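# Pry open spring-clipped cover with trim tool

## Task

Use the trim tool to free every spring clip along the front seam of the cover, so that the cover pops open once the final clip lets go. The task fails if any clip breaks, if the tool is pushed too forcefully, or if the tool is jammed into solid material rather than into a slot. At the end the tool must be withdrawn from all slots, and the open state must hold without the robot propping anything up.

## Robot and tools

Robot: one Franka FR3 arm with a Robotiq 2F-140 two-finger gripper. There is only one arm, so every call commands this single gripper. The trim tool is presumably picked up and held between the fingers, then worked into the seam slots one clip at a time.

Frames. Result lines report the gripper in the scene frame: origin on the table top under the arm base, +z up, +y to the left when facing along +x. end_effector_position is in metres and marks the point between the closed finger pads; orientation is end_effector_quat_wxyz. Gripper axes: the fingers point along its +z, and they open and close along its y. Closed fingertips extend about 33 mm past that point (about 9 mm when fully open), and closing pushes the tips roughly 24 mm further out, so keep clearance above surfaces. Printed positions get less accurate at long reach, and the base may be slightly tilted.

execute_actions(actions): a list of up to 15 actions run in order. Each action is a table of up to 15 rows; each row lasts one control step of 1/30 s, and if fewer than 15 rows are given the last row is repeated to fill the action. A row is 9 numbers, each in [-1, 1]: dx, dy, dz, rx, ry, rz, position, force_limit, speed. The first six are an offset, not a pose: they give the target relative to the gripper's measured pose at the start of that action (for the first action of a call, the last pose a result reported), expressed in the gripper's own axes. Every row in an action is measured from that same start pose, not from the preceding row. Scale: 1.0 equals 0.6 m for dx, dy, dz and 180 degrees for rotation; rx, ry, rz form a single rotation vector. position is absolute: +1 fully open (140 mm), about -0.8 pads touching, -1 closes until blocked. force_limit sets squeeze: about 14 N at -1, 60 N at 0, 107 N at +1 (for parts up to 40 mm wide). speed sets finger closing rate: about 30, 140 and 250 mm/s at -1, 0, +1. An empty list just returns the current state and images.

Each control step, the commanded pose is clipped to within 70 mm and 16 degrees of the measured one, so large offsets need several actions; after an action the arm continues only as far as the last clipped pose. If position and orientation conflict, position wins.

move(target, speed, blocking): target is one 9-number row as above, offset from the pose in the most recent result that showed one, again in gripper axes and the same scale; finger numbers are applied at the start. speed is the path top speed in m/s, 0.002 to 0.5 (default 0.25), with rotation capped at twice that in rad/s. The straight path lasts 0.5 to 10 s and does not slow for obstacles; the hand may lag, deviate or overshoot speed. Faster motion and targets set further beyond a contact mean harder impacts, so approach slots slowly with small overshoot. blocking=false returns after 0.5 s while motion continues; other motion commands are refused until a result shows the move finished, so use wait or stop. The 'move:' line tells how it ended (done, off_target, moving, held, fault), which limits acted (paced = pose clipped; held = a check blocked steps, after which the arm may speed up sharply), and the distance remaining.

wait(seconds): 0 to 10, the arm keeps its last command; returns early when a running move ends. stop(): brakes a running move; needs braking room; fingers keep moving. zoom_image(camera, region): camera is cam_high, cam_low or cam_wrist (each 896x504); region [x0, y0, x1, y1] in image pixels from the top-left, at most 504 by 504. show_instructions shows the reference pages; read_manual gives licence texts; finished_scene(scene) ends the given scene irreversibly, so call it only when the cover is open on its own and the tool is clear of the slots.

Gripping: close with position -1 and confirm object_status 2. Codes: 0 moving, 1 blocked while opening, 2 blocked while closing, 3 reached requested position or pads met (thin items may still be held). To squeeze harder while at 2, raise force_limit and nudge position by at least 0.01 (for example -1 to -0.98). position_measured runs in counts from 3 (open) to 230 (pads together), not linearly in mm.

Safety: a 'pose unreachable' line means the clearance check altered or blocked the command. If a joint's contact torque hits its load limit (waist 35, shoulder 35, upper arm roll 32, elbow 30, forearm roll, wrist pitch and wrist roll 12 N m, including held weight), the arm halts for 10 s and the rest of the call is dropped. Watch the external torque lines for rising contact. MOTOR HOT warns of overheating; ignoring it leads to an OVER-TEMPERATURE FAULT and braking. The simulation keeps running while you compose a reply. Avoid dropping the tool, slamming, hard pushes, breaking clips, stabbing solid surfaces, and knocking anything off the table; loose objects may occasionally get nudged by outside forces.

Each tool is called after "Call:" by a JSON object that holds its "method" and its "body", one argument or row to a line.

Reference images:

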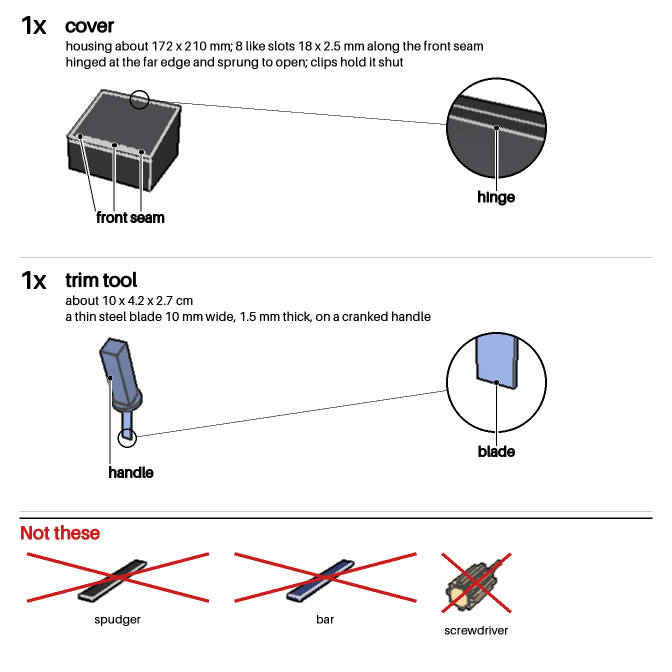

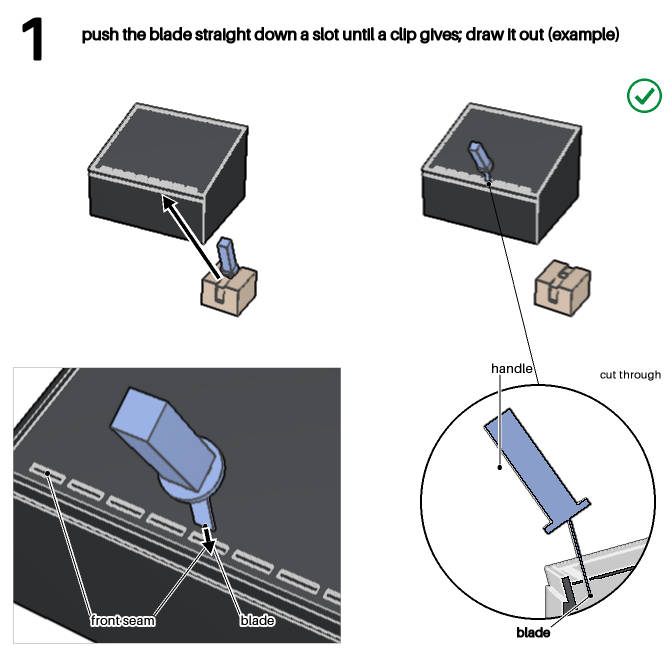

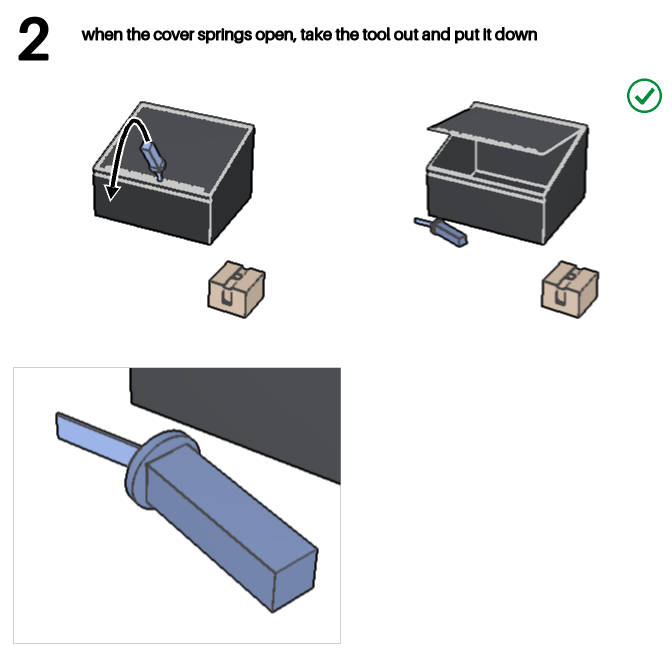

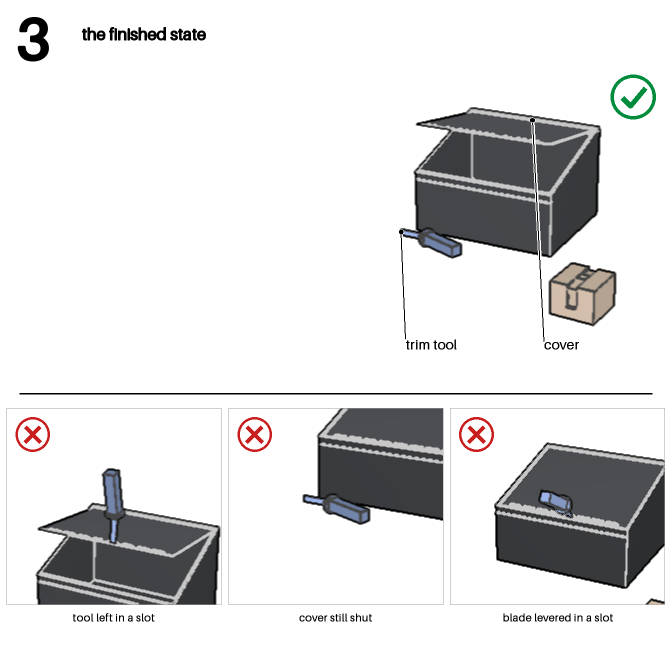

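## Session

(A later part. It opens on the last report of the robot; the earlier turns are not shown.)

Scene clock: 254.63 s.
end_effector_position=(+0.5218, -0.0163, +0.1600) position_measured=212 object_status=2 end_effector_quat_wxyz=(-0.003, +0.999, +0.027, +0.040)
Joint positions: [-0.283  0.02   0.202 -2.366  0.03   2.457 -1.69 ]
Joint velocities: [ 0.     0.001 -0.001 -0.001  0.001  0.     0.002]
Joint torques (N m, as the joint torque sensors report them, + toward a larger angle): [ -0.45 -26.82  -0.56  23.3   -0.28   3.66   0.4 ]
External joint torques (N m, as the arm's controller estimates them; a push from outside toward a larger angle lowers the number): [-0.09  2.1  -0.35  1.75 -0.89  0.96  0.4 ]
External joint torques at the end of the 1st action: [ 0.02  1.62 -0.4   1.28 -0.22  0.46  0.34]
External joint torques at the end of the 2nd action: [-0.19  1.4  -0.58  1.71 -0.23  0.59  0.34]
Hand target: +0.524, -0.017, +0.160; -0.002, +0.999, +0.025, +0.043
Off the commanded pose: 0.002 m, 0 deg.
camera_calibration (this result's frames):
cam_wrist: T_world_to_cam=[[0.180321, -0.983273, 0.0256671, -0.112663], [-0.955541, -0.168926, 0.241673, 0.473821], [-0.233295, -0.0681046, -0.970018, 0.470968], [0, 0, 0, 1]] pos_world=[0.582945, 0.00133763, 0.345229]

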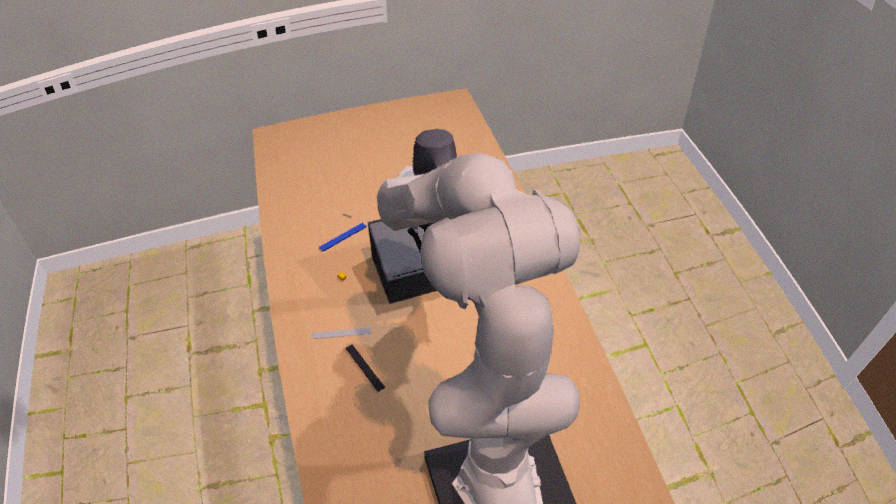

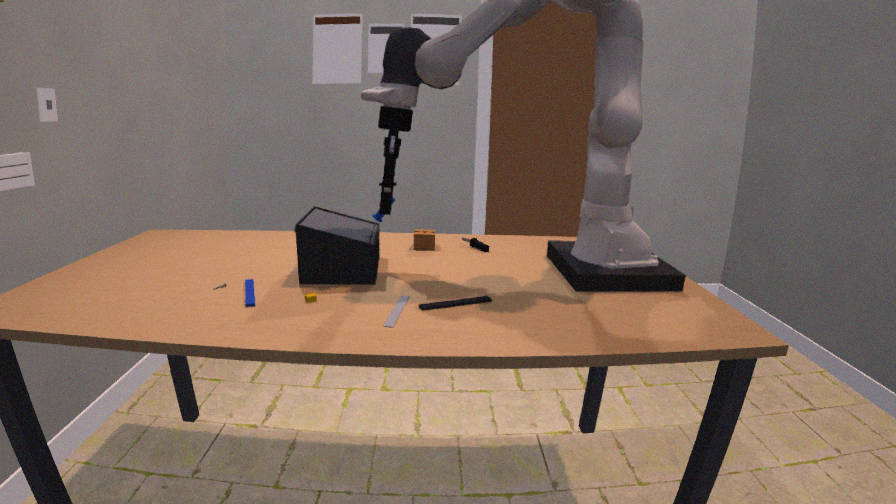

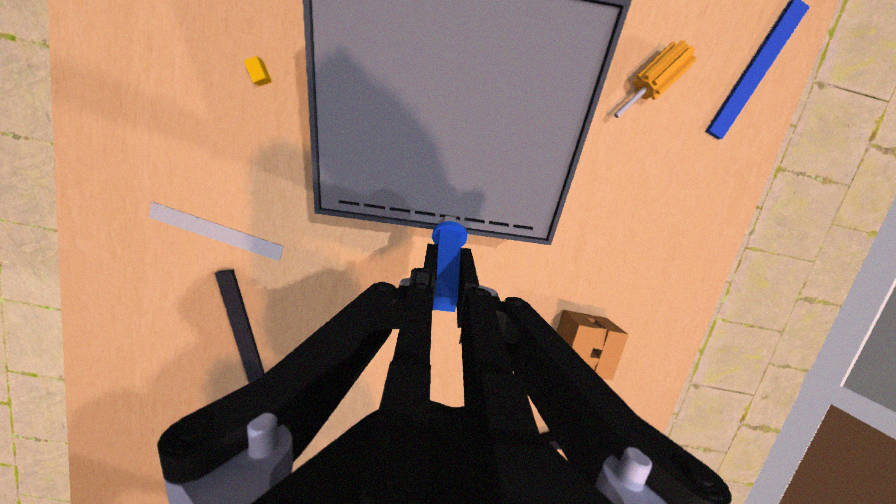

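Call:
{"method": "execute_actions", "body": {
  "actions": [
    [[0.002,0.001,0.003,-0.0006,0.0006,0.0015,-1,0.8,-0.6],[0.002,0.001,0.004,-0.0006,0.0006,0.0015,-1,0.8,-0.6],[0.0022,0.001,0.005,-0.0006,0.0006,0.0015,-1,0.8,-0.6],[0.0024,0.001,0.006,-0.0006,0.0006,0.0015,-1,0.8,-0.6]],
    [[0.0015,0.0015,0.0045,-0.0006,0.0004,0.0012,-1,0.8,-0.6]],
    [[0,0.001,0.005,-0.0003,-0.0004,0.001,-1,0.8,-0.6]]
  ]
}}

Scene clock: 259.43 s.
end_effector_position=(+0.5222, -0.0163, +0.1588) position_measured=212 object_status=2 end_effector_quat_wxyz=(-0.003, +0.999, +0.027, +0.040)
Joint positions: [-0.283  0.023  0.202 -2.365  0.029  2.459 -1.689]
Joint velocities: [-0.001  0.    -0.     0.     0.     0.001  0.002]
Joint torques (N m, as the joint torque sensors report them, + toward a larger angle): [ -0.75 -24.74  -0.83  22.6   -0.16   3.41   0.41]
External joint torques (N m, as the arm's controller estimates them; a push from outside toward a larger angle lowers the number): [-0.33  4.28 -0.57  1.03 -0.77  0.7   0.41]
External joint torques at the end of the 1st action: [-0.03  4.22 -0.68  1.07 -0.95  1.12  0.46]
External joint torques at the end of the 2nd action: [-0.47  4.48 -0.86  1.19 -0.97  1.08  0.51]
Hand target: +0.522, -0.017, +0.156; -0.002, +0.999, +0.025, +0.039
Off the commanded pose: 0.003 m, 0 deg.
camera_calibration (this result's frames):
cam_wrist: T_world_to_cam=[[0.179533, -0.983416, 0.0257129, -0.112364], [-0.955596, -0.168127, 0.242013, 0.474405], [-0.233676, -0.0680205, -0.969932, 0.4701], [0, 0, 0, 1]] pos_world=[0.583364, 0.00123603, 0.344042]

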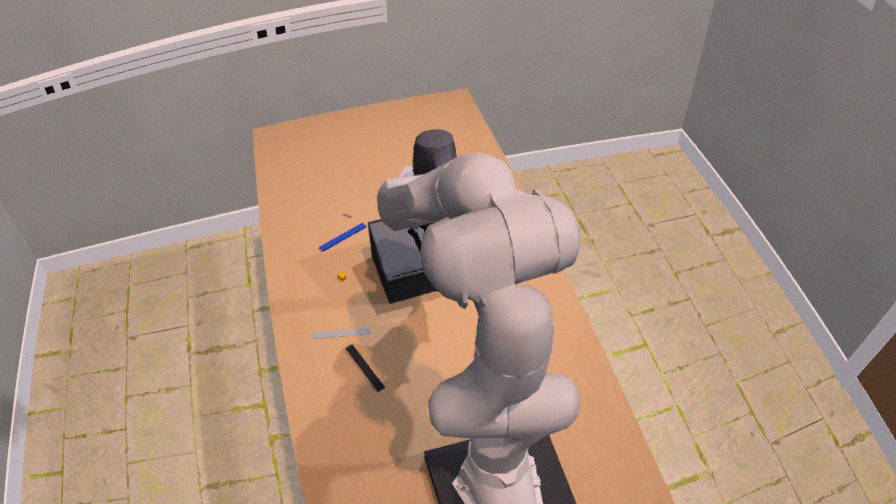

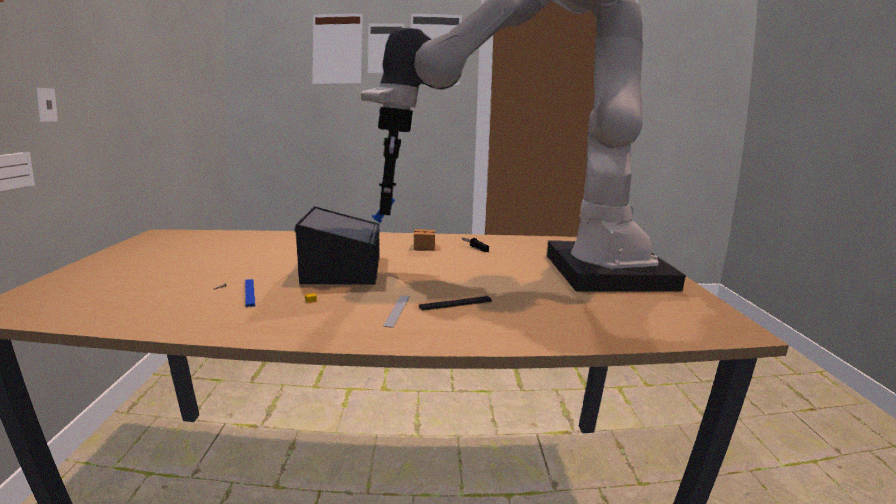

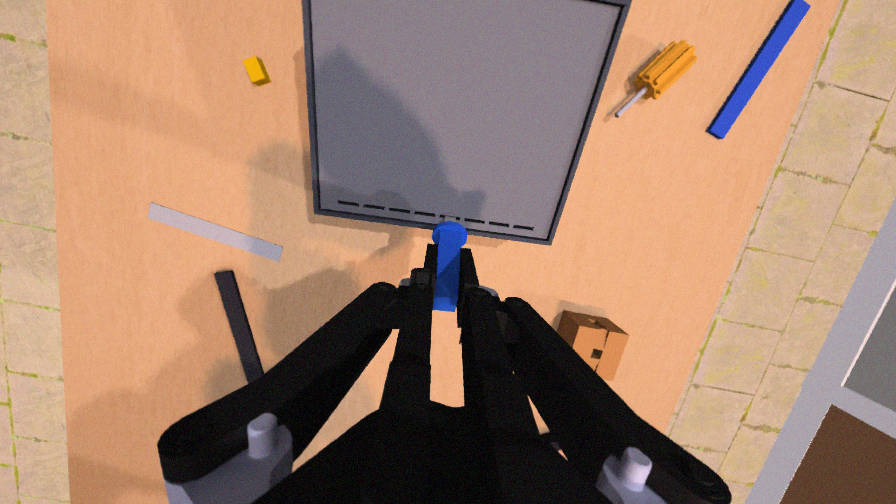

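Call:
{"method": "execute_actions", "body": {
  "actions": [
    [[-0.002,0.0005,0.0055,0,-0.0012,0.001,-1,0.8,-0.6],[-0.003,0.0005,0.0065,0,-0.0018,0.001,-1,0.8,-0.6],[-0.004,0.0005,0.0075,0,-0.0023,0.001,-1,0.8,-0.6],[-0.005,0.0005,0.0085,0,-0.0028,0.001,-1,0.8,-0.6],[-0.006,0.0005,0.0095,0,-0.0033,0.001,-1,0.8,-0.6]]
  ]
}}

Scene clock: 262.93 s.
end_effector_position=(+0.5221, -0.0163, +0.1588) position_measured=212 object_status=2 end_effector_quat_wxyz=(-0.003, +0.999, +0.027, +0.040)
Joint positions: [-0.283  0.023  0.202 -2.365  0.029  2.459 -1.689]
Joint velocities: [-0.    -0.     0.001 -0.001 -0.     0.001 -0.   ]
Joint torques (N m, as the joint torque sensors report them, + toward a larger angle): [ -0.7  -23.35  -0.93  20.45  -0.34   2.86   0.47]
External joint torques (N m, as the arm's controller estimates them; a push from outside toward a larger angle lowers the number): [-0.34  5.73 -0.73 -1.13 -0.95  0.15  0.46]
Hand target: +0.519, -0.017, +0.153; -0.003, +0.999, +0.025, +0.034
Off the commanded pose: 0.007 m, 1 deg.
camera_calibration (this result's frames):
cam_wrist: T_world_to_cam=[[0.179579, -0.983408, 0.0257005, -0.112381], [-0.955557, -0.168165, 0.242141, 0.47435], [-0.233802, -0.0680417, -0.969901, 0.470092], [0, 0, 0, 1]] pos_world=[0.583358, 0.00123899, 0.343971]

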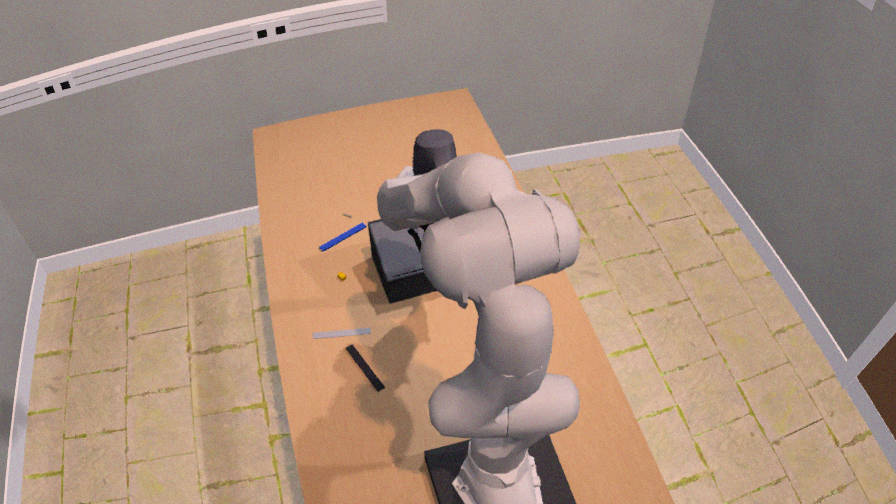

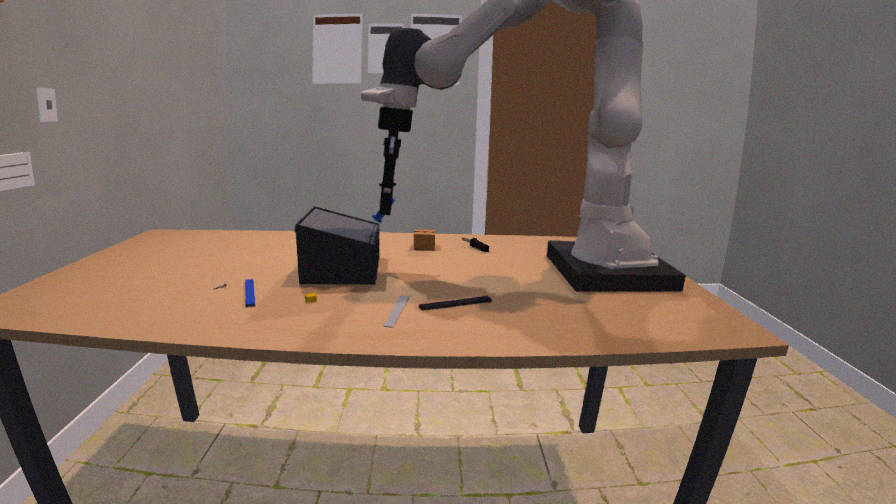

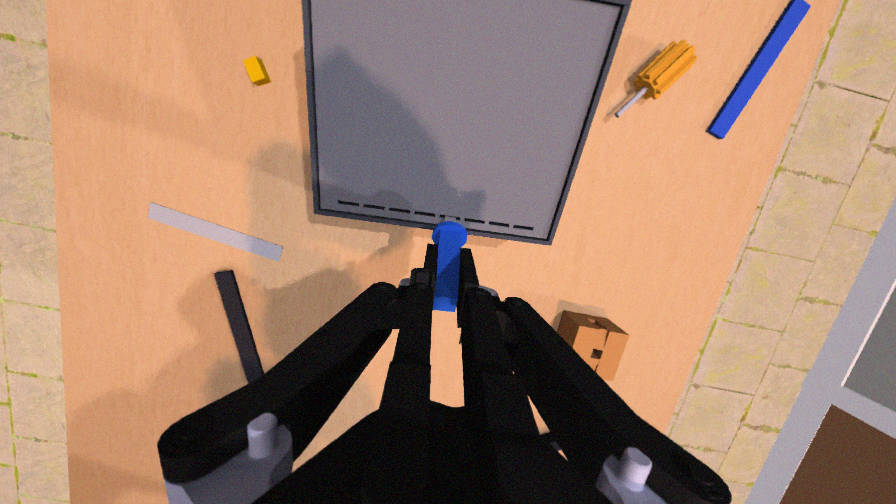

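Call:
{"method": "execute_actions", "body": {
  "actions": [
    [[-0.0065,0.0005,0.010,0,-0.0035,0.001,-1,0.8,-0.6],[-0.0072,0.0005,0.0105,0,-0.0038,0.001,-1,0.8,-0.6],[-0.008,0.0005,0.0112,0,-0.0042,0.001,-1,0.8,-0.6],[-0.0088,0.0005,0.012,0,-0.0046,0.001,-1,0.8,-0.6],[-0.0095,0.0005,0.0128,0,-0.005,0.001,-1,0.8,-0.6],[-0.0102,0.0005,0.0135,0,-0.0054,0.001,-1,0.8,-0.6]]
  ]
}}

Scene clock: 266.80 s.
end_effector_position=(+0.5224, -0.0164, +0.1566) position_measured=212 object_status=2 end_effector_quat_wxyz=(-0.003, +0.999, +0.027, +0.039)
Joint positions: [-0.283  0.029  0.202 -2.365  0.027  2.464 -1.688]
Joint velocities: [ 0.001  0.     0.001  0.    -0.001  0.001  0.002]
Joint torques (N m, as the joint torque sensors report them, + toward a larger angle): [ -0.77 -24.89  -0.98  19.49  -0.39   1.95   0.39]
External joint torques (N m, as the arm's controller estimates them; a push from outside toward a larger angle lowers the number): [-0.39  4.31 -0.81 -2.01 -0.99 -0.75  0.39]
Hand target: +0.517, -0.017, +0.150; -0.003, +0.999, +0.025, +0.031
Off the commanded pose: 0.009 m, 1 deg.
camera_calibration (this result's frames):
cam_wrist: T_world_to_cam=[[0.180113, -0.983305, 0.0259018, -0.11279], [-0.955337, -0.168597, 0.242705, 0.474925], [-0.234286, -0.0684594, -0.969754, 0.468297], [0, 0, 0, 1]] pos_world=[0.583744, 0.00122338, 0.341787]

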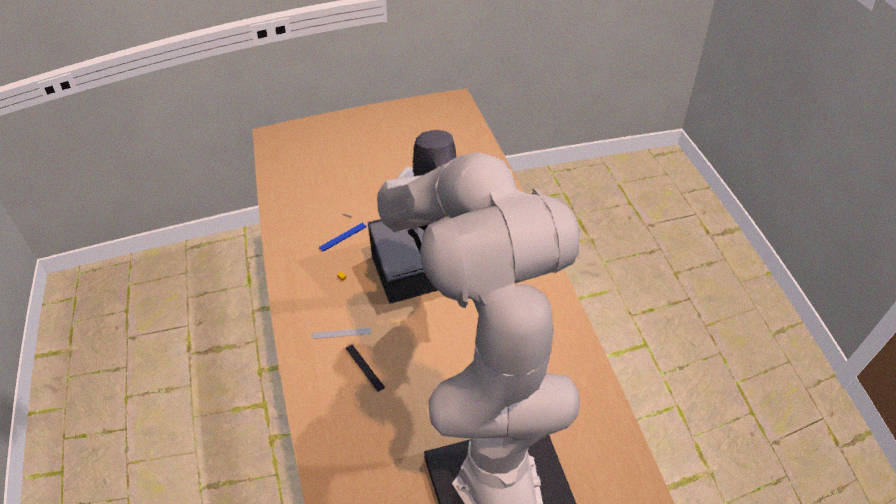

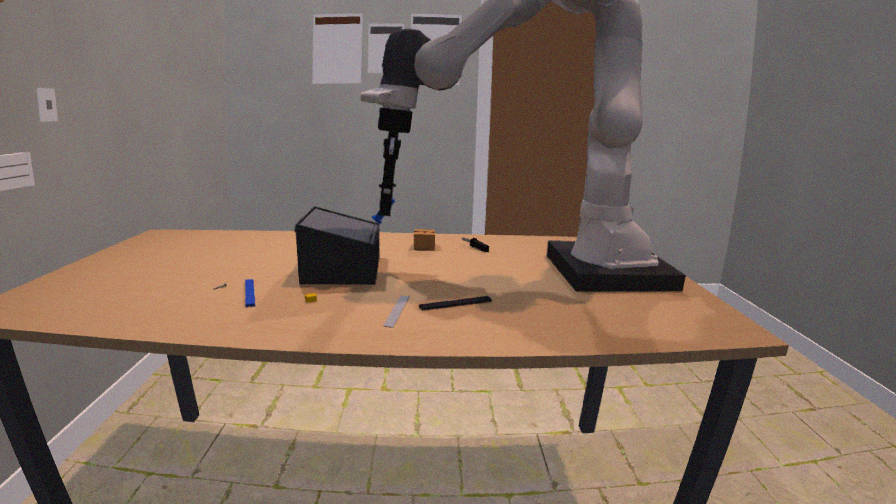

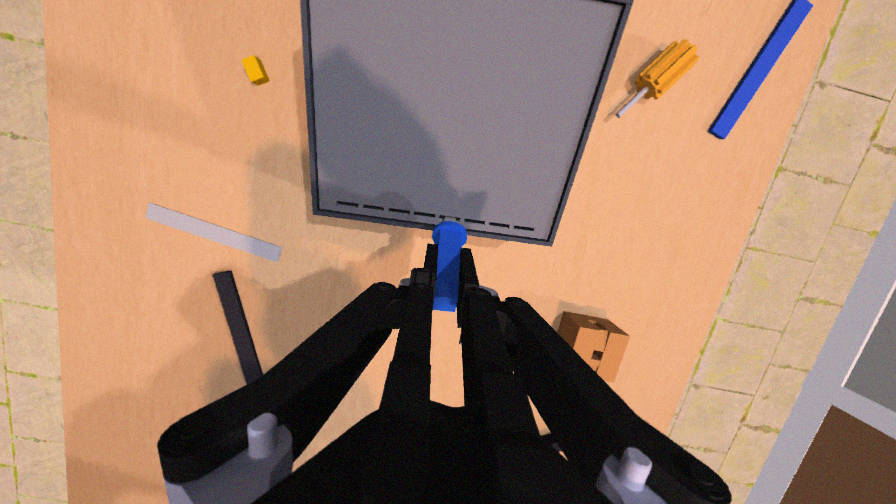

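Call:
{"method": "execute_actions", "body": {
  "actions": [
    [[0,0.0005,0.0005,0,0,0.001,-1,0.8,-0.6]],
    [[0.001,0.001,0.0045,-0.0003,0,0.001,-1,0.8,-0.6]]
  ]
}}

Scene clock: 269.97 s.
end_effector_position=(+0.5229, -0.0164, +0.1557) position_measured=212 object_status=2 end_effector_quat_wxyz=(-0.003, +0.999, +0.027, +0.039)
Joint positions: [-0.283  0.032  0.202 -2.364  0.027  2.466 -1.688]
Joint velocities: [ 0.002 -0.001  0.    -0.     0.001 -0.     0.001]
Joint torques (N m, as the joint torque sensors report them, + toward a larger angle): [ -0.52 -26.39  -0.93  22.56  -0.15   3.2    0.42]
External joint torques (N m, as the arm's controller estimates them; a push from outside toward a larger angle lowers the number): [-0.25  2.87 -0.87  1.1  -0.74  0.51  0.42]
External joint torques at the end of the 1st action: [-0.39  0.52 -0.72  0.9   0.11 -0.03  0.26]
Hand target: +0.523, -0.017, +0.154; -0.002, +0.999, +0.025, +0.039
Off the commanded pose: 0.002 m, 0 deg.
camera_calibration (this result's frames):
cam_wrist: T_world_to_cam=[[0.179915, -0.983354, 0.0254141, -0.1126], [-0.95541, -0.168536, 0.242462, 0.475697], [-0.234142, -0.0679032, -0.969828, 0.467448], [0, 0, 0, 1]] pos_world=[0.584194, 0.00118716, 0.340868]

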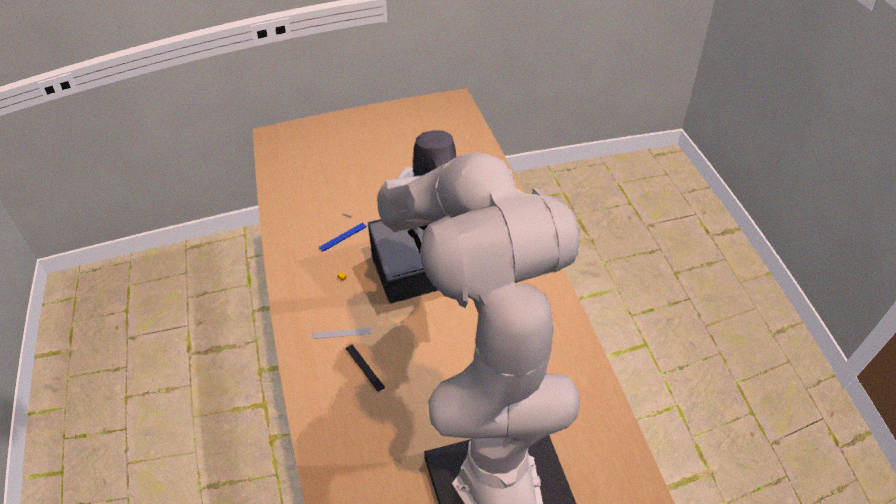

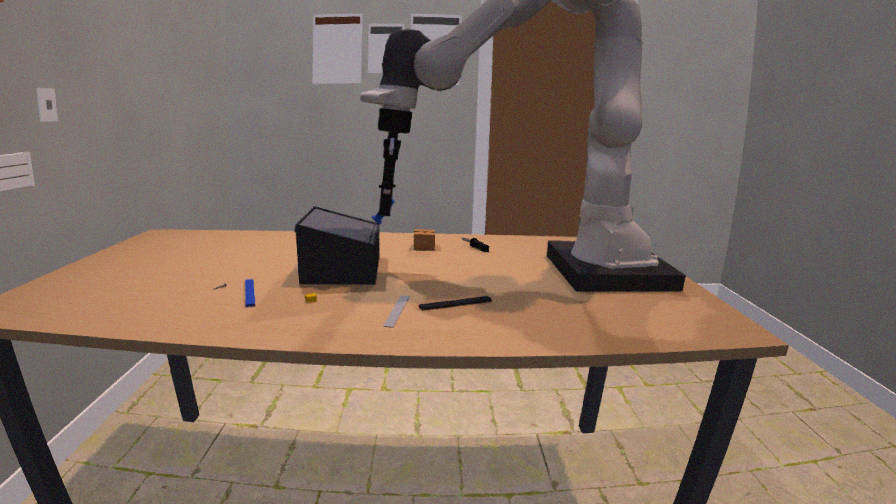

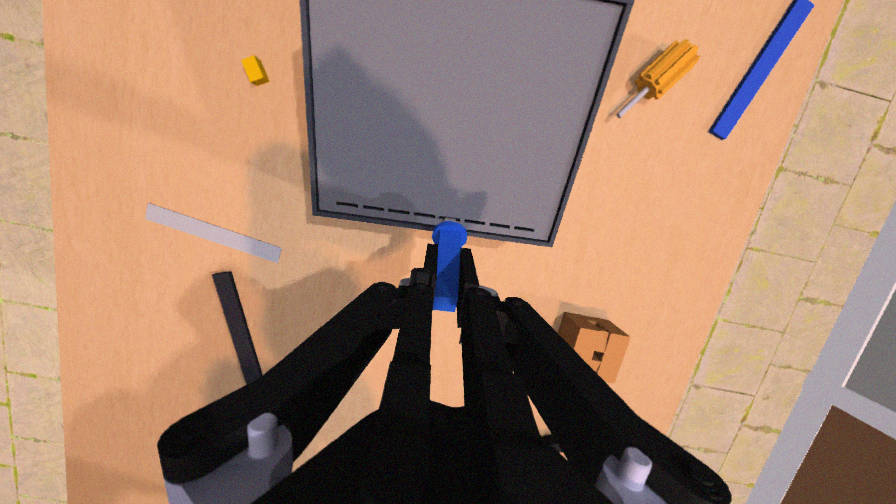

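Call:
{"method": "move", "body": {
  "target": [-0.006,0,-0.027,0,0.0,0.0005,-1,0.8,-0.6],
  "speed": 0.03
}}

Call:
{"method": "move", "body": {
  "target": [-0.004,0.039,-0.003,0,-0.0005,-0.001,-1,0.8,-0.6],
  "speed": 0.04
}}

Call:
{"method": "zoom_image", "body": {
  "camera": "cam_wrist",
  "region": [430, 200, 475, 230]
}}

Scene clock: 273.40 s.
end_effector_position=(+0.5199, -0.0163, +0.1713) position_measured=212 object_status=2 end_effector_quat_wxyz=(-0.002, +0.999, +0.025, +0.041)
Joint positions: [-0.283 -0.008  0.202 -2.367  0.036  2.434 -1.689]
Joint velocities: [ 0.001 -0.001  0.    -0.002  0.002 -0.013 -0.002]
Joint torques (N m, as the joint torque sensors report them, + toward a larger angle): [ -0.54 -29.99  -1.23  21.74   1.69   2.1   -0.23]
External joint torques (N m, as the arm's controller estimates them; a push from outside toward a larger angle lowers the number): [-0.21 -1.67 -0.85 -0.16  1.06 -0.62 -0.23]
Hand target: +0.518, -0.016, +0.171; -0.003, +0.999, +0.026, +0.039
Off the commanded pose: 0.002 m, 0 deg.
move: done
camera_calibration (this result's frames):
cam_wrist: T_world_to_cam=[[0.175782, -0.984045, 0.0275035, -0.110563], [-0.957083, -0.164293, 0.238746, 0.470582], [-0.230418, -0.0682903, -0.970692, 0.480041], [0, 0, 0, 1]] pos_world=[0.580431, 0.00129575, 0.356663]

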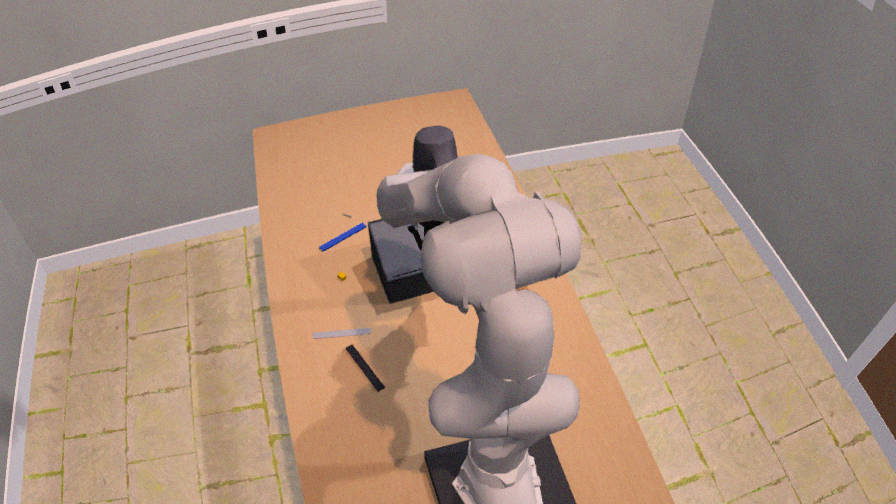

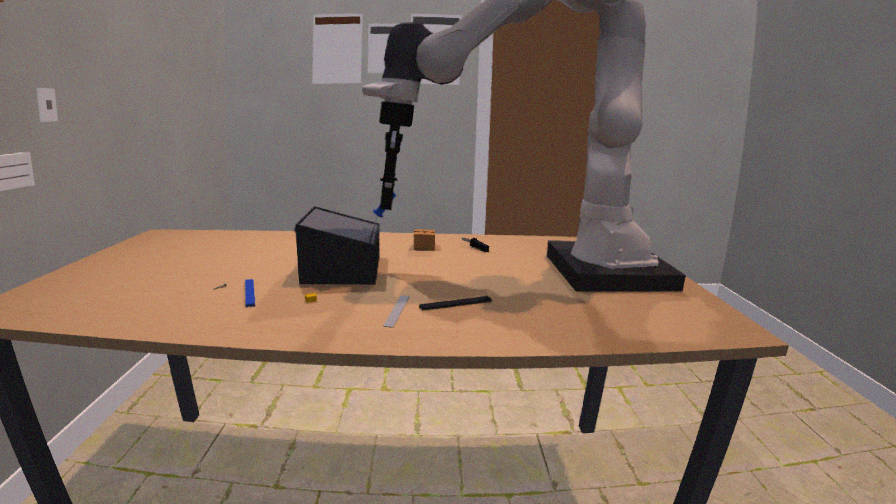

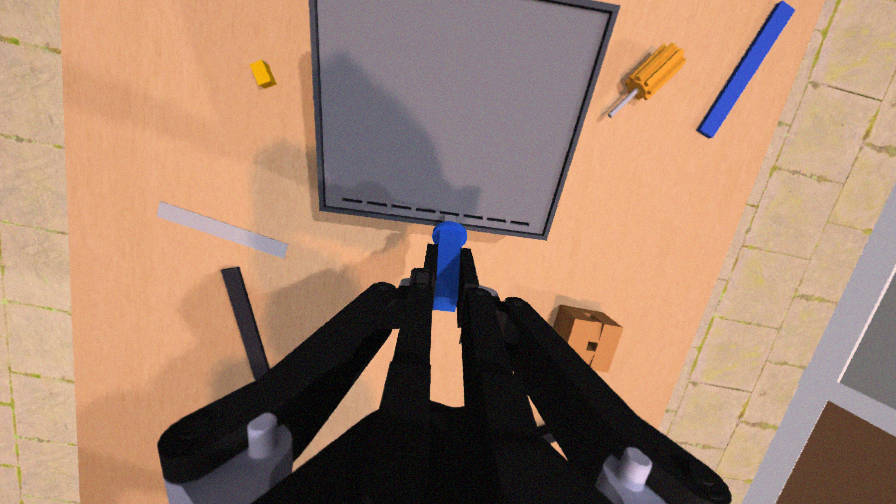

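Scene clock: 274.30 s.
end_effector_position=(+0.5192, -0.0380, +0.1725) position_measured=212 object_status=2 end_effector_quat_wxyz=(-0.001, +0.999, +0.022, +0.042)
Joint positions: [-0.302 -0.008  0.178 -2.364  0.037  2.431 -1.727]
Joint velocities: [ 0.002  0.001  0.001 -0.001  0.001 -0.002 -0.029]
Joint torques (N m, as the joint torque sensors report them, + toward a larger angle): [ -1.51 -28.53  -2.21  23.77   1.78   2.12  -0.19]
External joint torques (N m, as the arm's controller estimates them; a push from outside toward a larger angle lowers the number): [-1.3  -0.09 -1.95  1.87  1.16 -0.58 -0.2 ]
Hand target: +0.519, -0.039, +0.173; -0.002, +0.999, +0.026, +0.041
Off the commanded pose: 0.002 m, 1 deg.
move: done
camera_calibration (this result's frames):
cam_wrist: T_world_to_cam=[[0.170501, -0.984927, 0.0291219, -0.129449], [-0.958027, -0.158787, 0.238685, 0.466758], [-0.230463, -0.0685956, -0.97066, 0.479596], [0, 0, 0, 1]] pos_world=[0.579767, -0.0204843, 0.357886]

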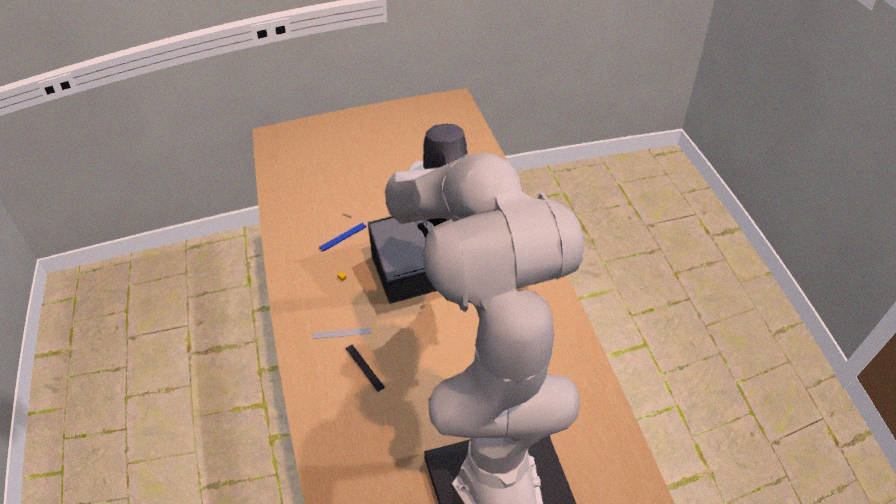

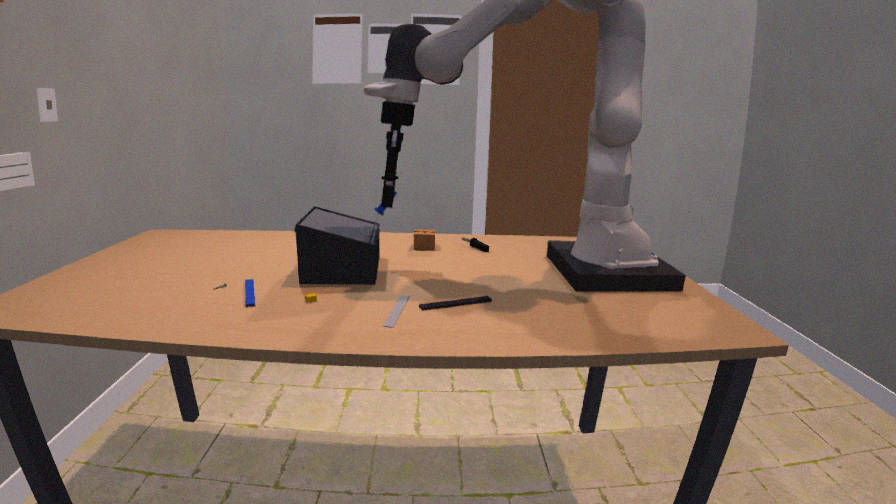

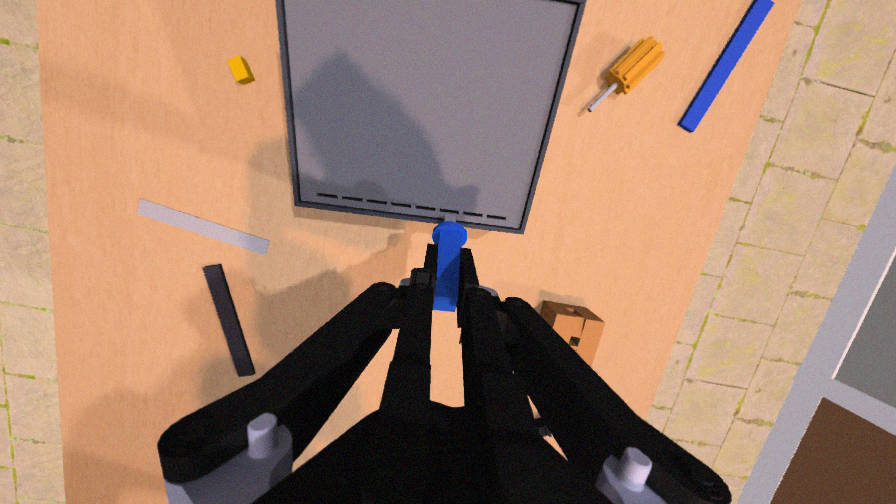

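Region (430, 200, 475, 230) of cam_wrist's 896x504 image, scaled by 11.200, with more detail than that image has.

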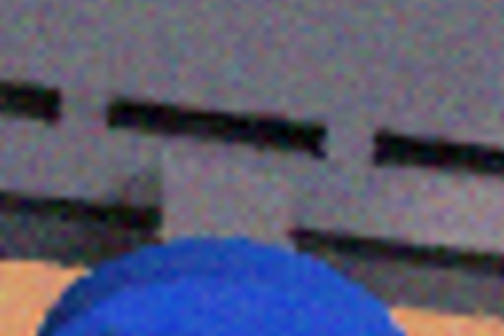

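Call:
{"method": "move", "body": {
  "target": [0.0062,-0.0005,0.008,0,0.0008,-0.003,-1,0.8,-0.6],
  "speed": 0.01
}}

Call:
{"method": "zoom_image", "body": {
  "camera": "cam_wrist",
  "region": [430, 200, 475, 230]
}}

Scene clock: 277.97 s.
end_effector_position=(+0.5213, -0.0379, +0.1680) position_measured=212 object_status=2 end_effector_quat_wxyz=(-0.002, +0.999, +0.026, +0.041)
Joint positions: [-0.302  0.007  0.178 -2.359  0.037  2.438 -1.736]
Joint velocities: [ 0.001 -0.    -0.     0.001 -0.001  0.007 -0.002]
Joint torques (N m, as the joint torque sensors report them, + toward a larger angle): [  0.07 -27.42  -0.05  23.71  -0.2    3.15   0.36]
External joint torques (N m, as the arm's controller estimates them; a push from outside toward a larger angle lowers the number): [ 0.38  1.6   0.21  1.78 -0.82  0.42  0.35]
Hand target: +0.523, -0.038, +0.168; -0.001, +0.999, +0.027, +0.043
Off the commanded pose: 0.002 m, 0 deg.
move: done
camera_calibration (this result's frames):
cam_wrist: T_world_to_cam=[[0.179044, -0.983465, 0.0272083, -0.133642], [-0.956292, -0.167465, 0.239712, 0.468512], [-0.231192, -0.068938, -0.970463, 0.476098], [0, 0, 0, 1]] pos_world=[0.582032, -0.0201519, 0.353363]

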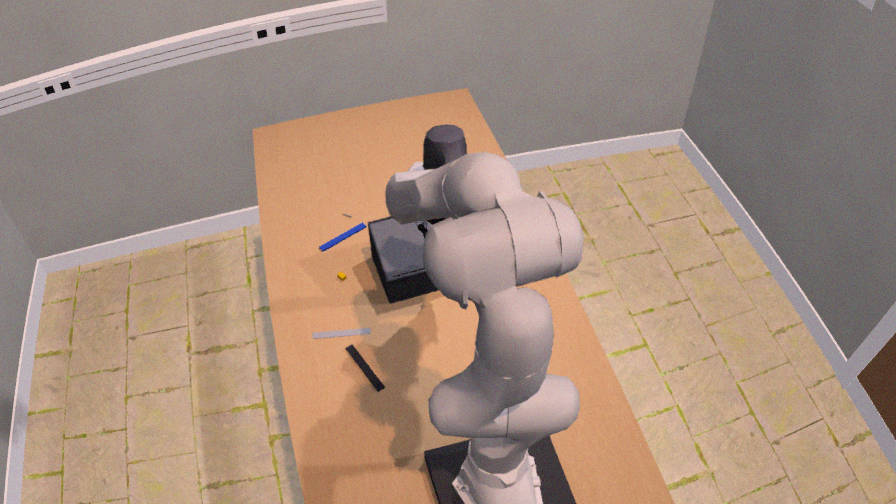

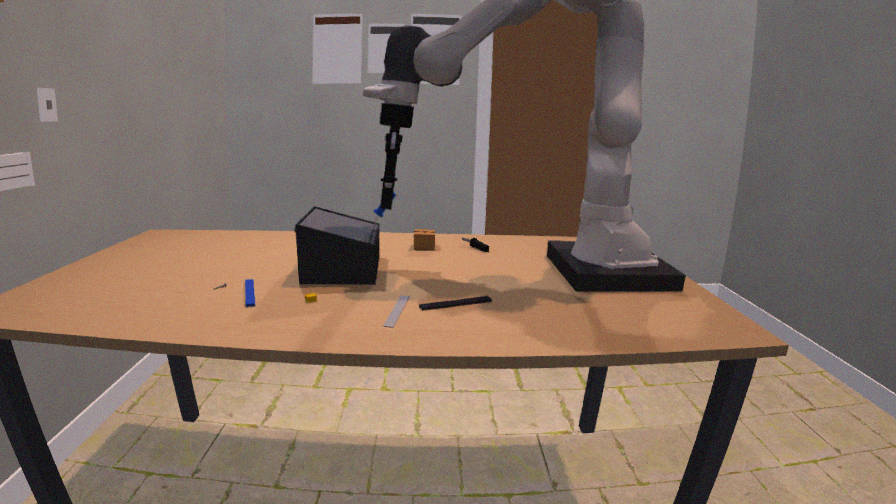

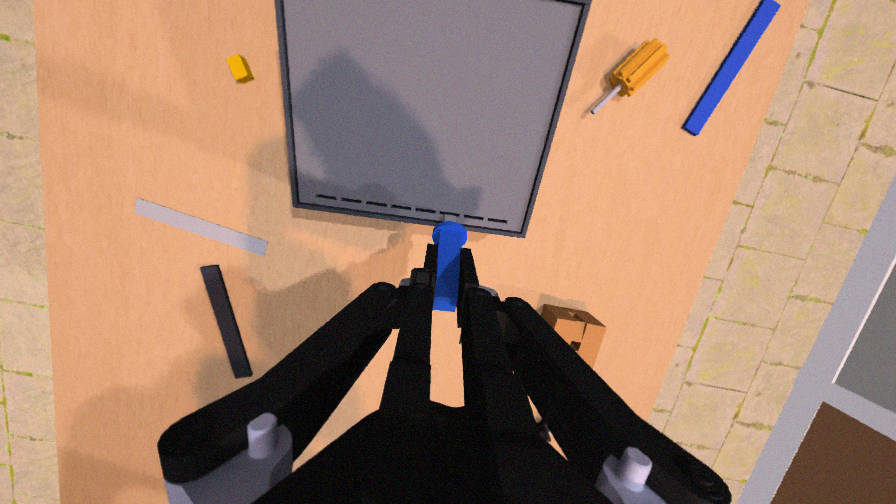

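Region (430, 200, 475, 230) of cam_wrist's 896x504 image, scaled by 11.200, with more detail than that image has.

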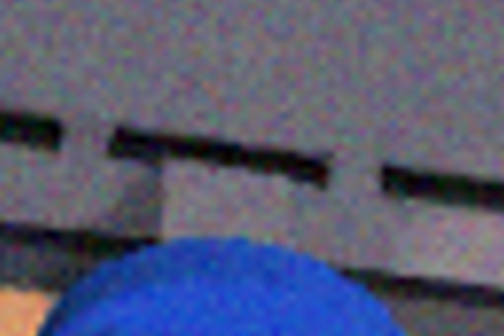

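Good (≈146).

Call:
{"method": "execute_actions", "body": {
  "actions": [
    [[0.0036,0,0.0035,0,0.0012,0.001,-1,0.8,-0.6]],
    [[0.0033,0,0.0035,0,0.0012,0.001,-1,0.8,-0.6]],
    [[0.0032,0.0005,0.0035,0,0.0011,0.001,-1,0.8,-0.6]],
    [[0.003,0.0008,0.003,-0.0004,0.001,0.0012,-1,0.8,-0.6],[0.003,0.0008,0.0035,-0.0004,0.001,0.0012,-1,0.8,-0.6],[0.0031,0.001,0.0042,-0.0006,0.001,0.0015,-1,0.8,-0.6],[0.0032,0.001,0.0048,-0.0006,0.001,0.0015,-1,0.8,-0.6],[0.0033,0.001,0.0055,-0.0006,0.001,0.0015,-1,0.8,-0.6]],
    [[0.002,0.001,0.003,-0.0006,0.0006,0.0015,-1,0.8,-0.6],[0.002,0.001,0.004,-0.0006,0.0006,0.0015,-1,0.8,-0.6],[0.0022,0.001,0.005,-0.0006,0.0006,0.0015,-1,0.8,-0.6],[0.0024,0.001,0.006,-0.0006,0.0006,0.0015,-1,0.8,-0.6]]
  ]
}}

Scene clock: 285.43 s.
end_effector_position=(+0.5234, -0.0377, +0.1588) position_measured=212 object_status=2 end_effector_quat_wxyz=(-0.004, +0.999, +0.025, +0.040)
Joint positions: [-0.302  0.031  0.178 -2.357  0.035  2.458 -1.734]
Joint velocities: [ 0.001 -0.     0.     0.001 -0.    -0.001  0.002]
Joint torques (N m, as the joint torque sensors report them, + toward a larger angle): [ -0.38 -25.18  -0.58  22.77  -0.24   3.88   0.48]
External joint torques (N m, as the arm's controller estimates them; a push from outside toward a larger angle lowers the number): [-0.07  4.3  -0.47  1.2  -0.84  1.18  0.47]
External joint torques at the end of the 1st action: [-0.15  1.85 -0.33  1.56 -0.11  0.44  0.36]
External joint torques at the end of the 2nd action: [-0.03  1.59 -0.18  1.58 -0.11  0.6   0.35]
External joint torques at the end of the 3rd action: [-0.26  1.61 -0.42  1.88 -0.1   0.58  0.32]
External joint torques at the end of the 4th action: [-0.23  2.07 -0.45  1.71 -0.86  0.96  0.43]
Hand target: +0.525, -0.038, +0.156; -0.003, +0.999, +0.023, +0.041
Off the commanded pose: 0.003 m, 0 deg.
camera_calibration (this result's frames):
cam_wrist: T_world_to_cam=[[0.177211, -0.983882, 0.0239252, -0.132113], [-0.956174, -0.166361, 0.240945, 0.472585], [-0.233081, -0.0655747, -0.970244, 0.468706], [0, 0, 0, 1]] pos_world=[0.584532, -0.0206288, 0.344053]

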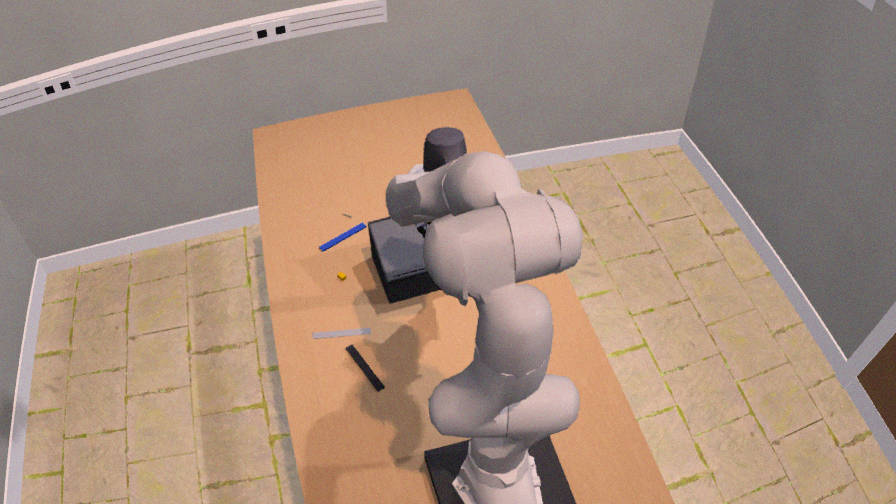

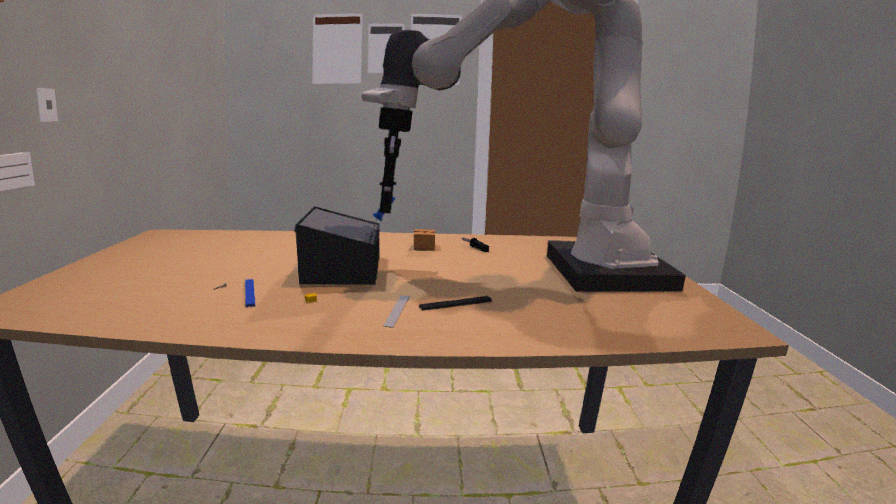

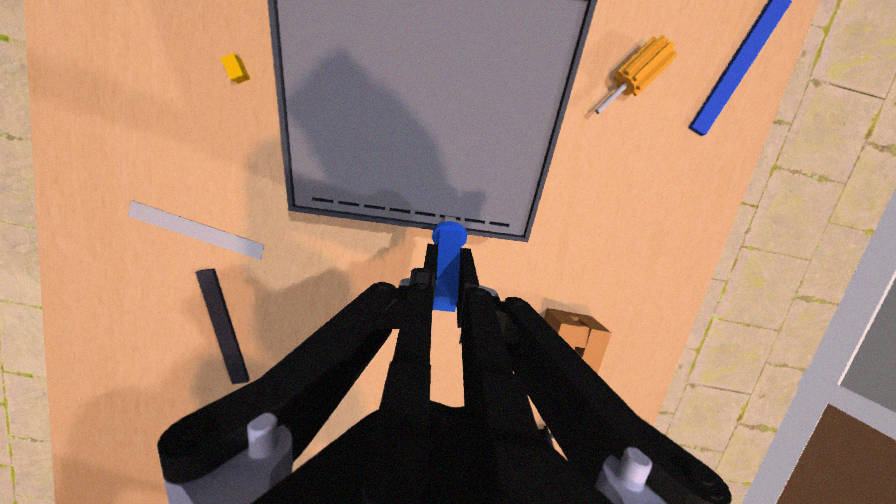

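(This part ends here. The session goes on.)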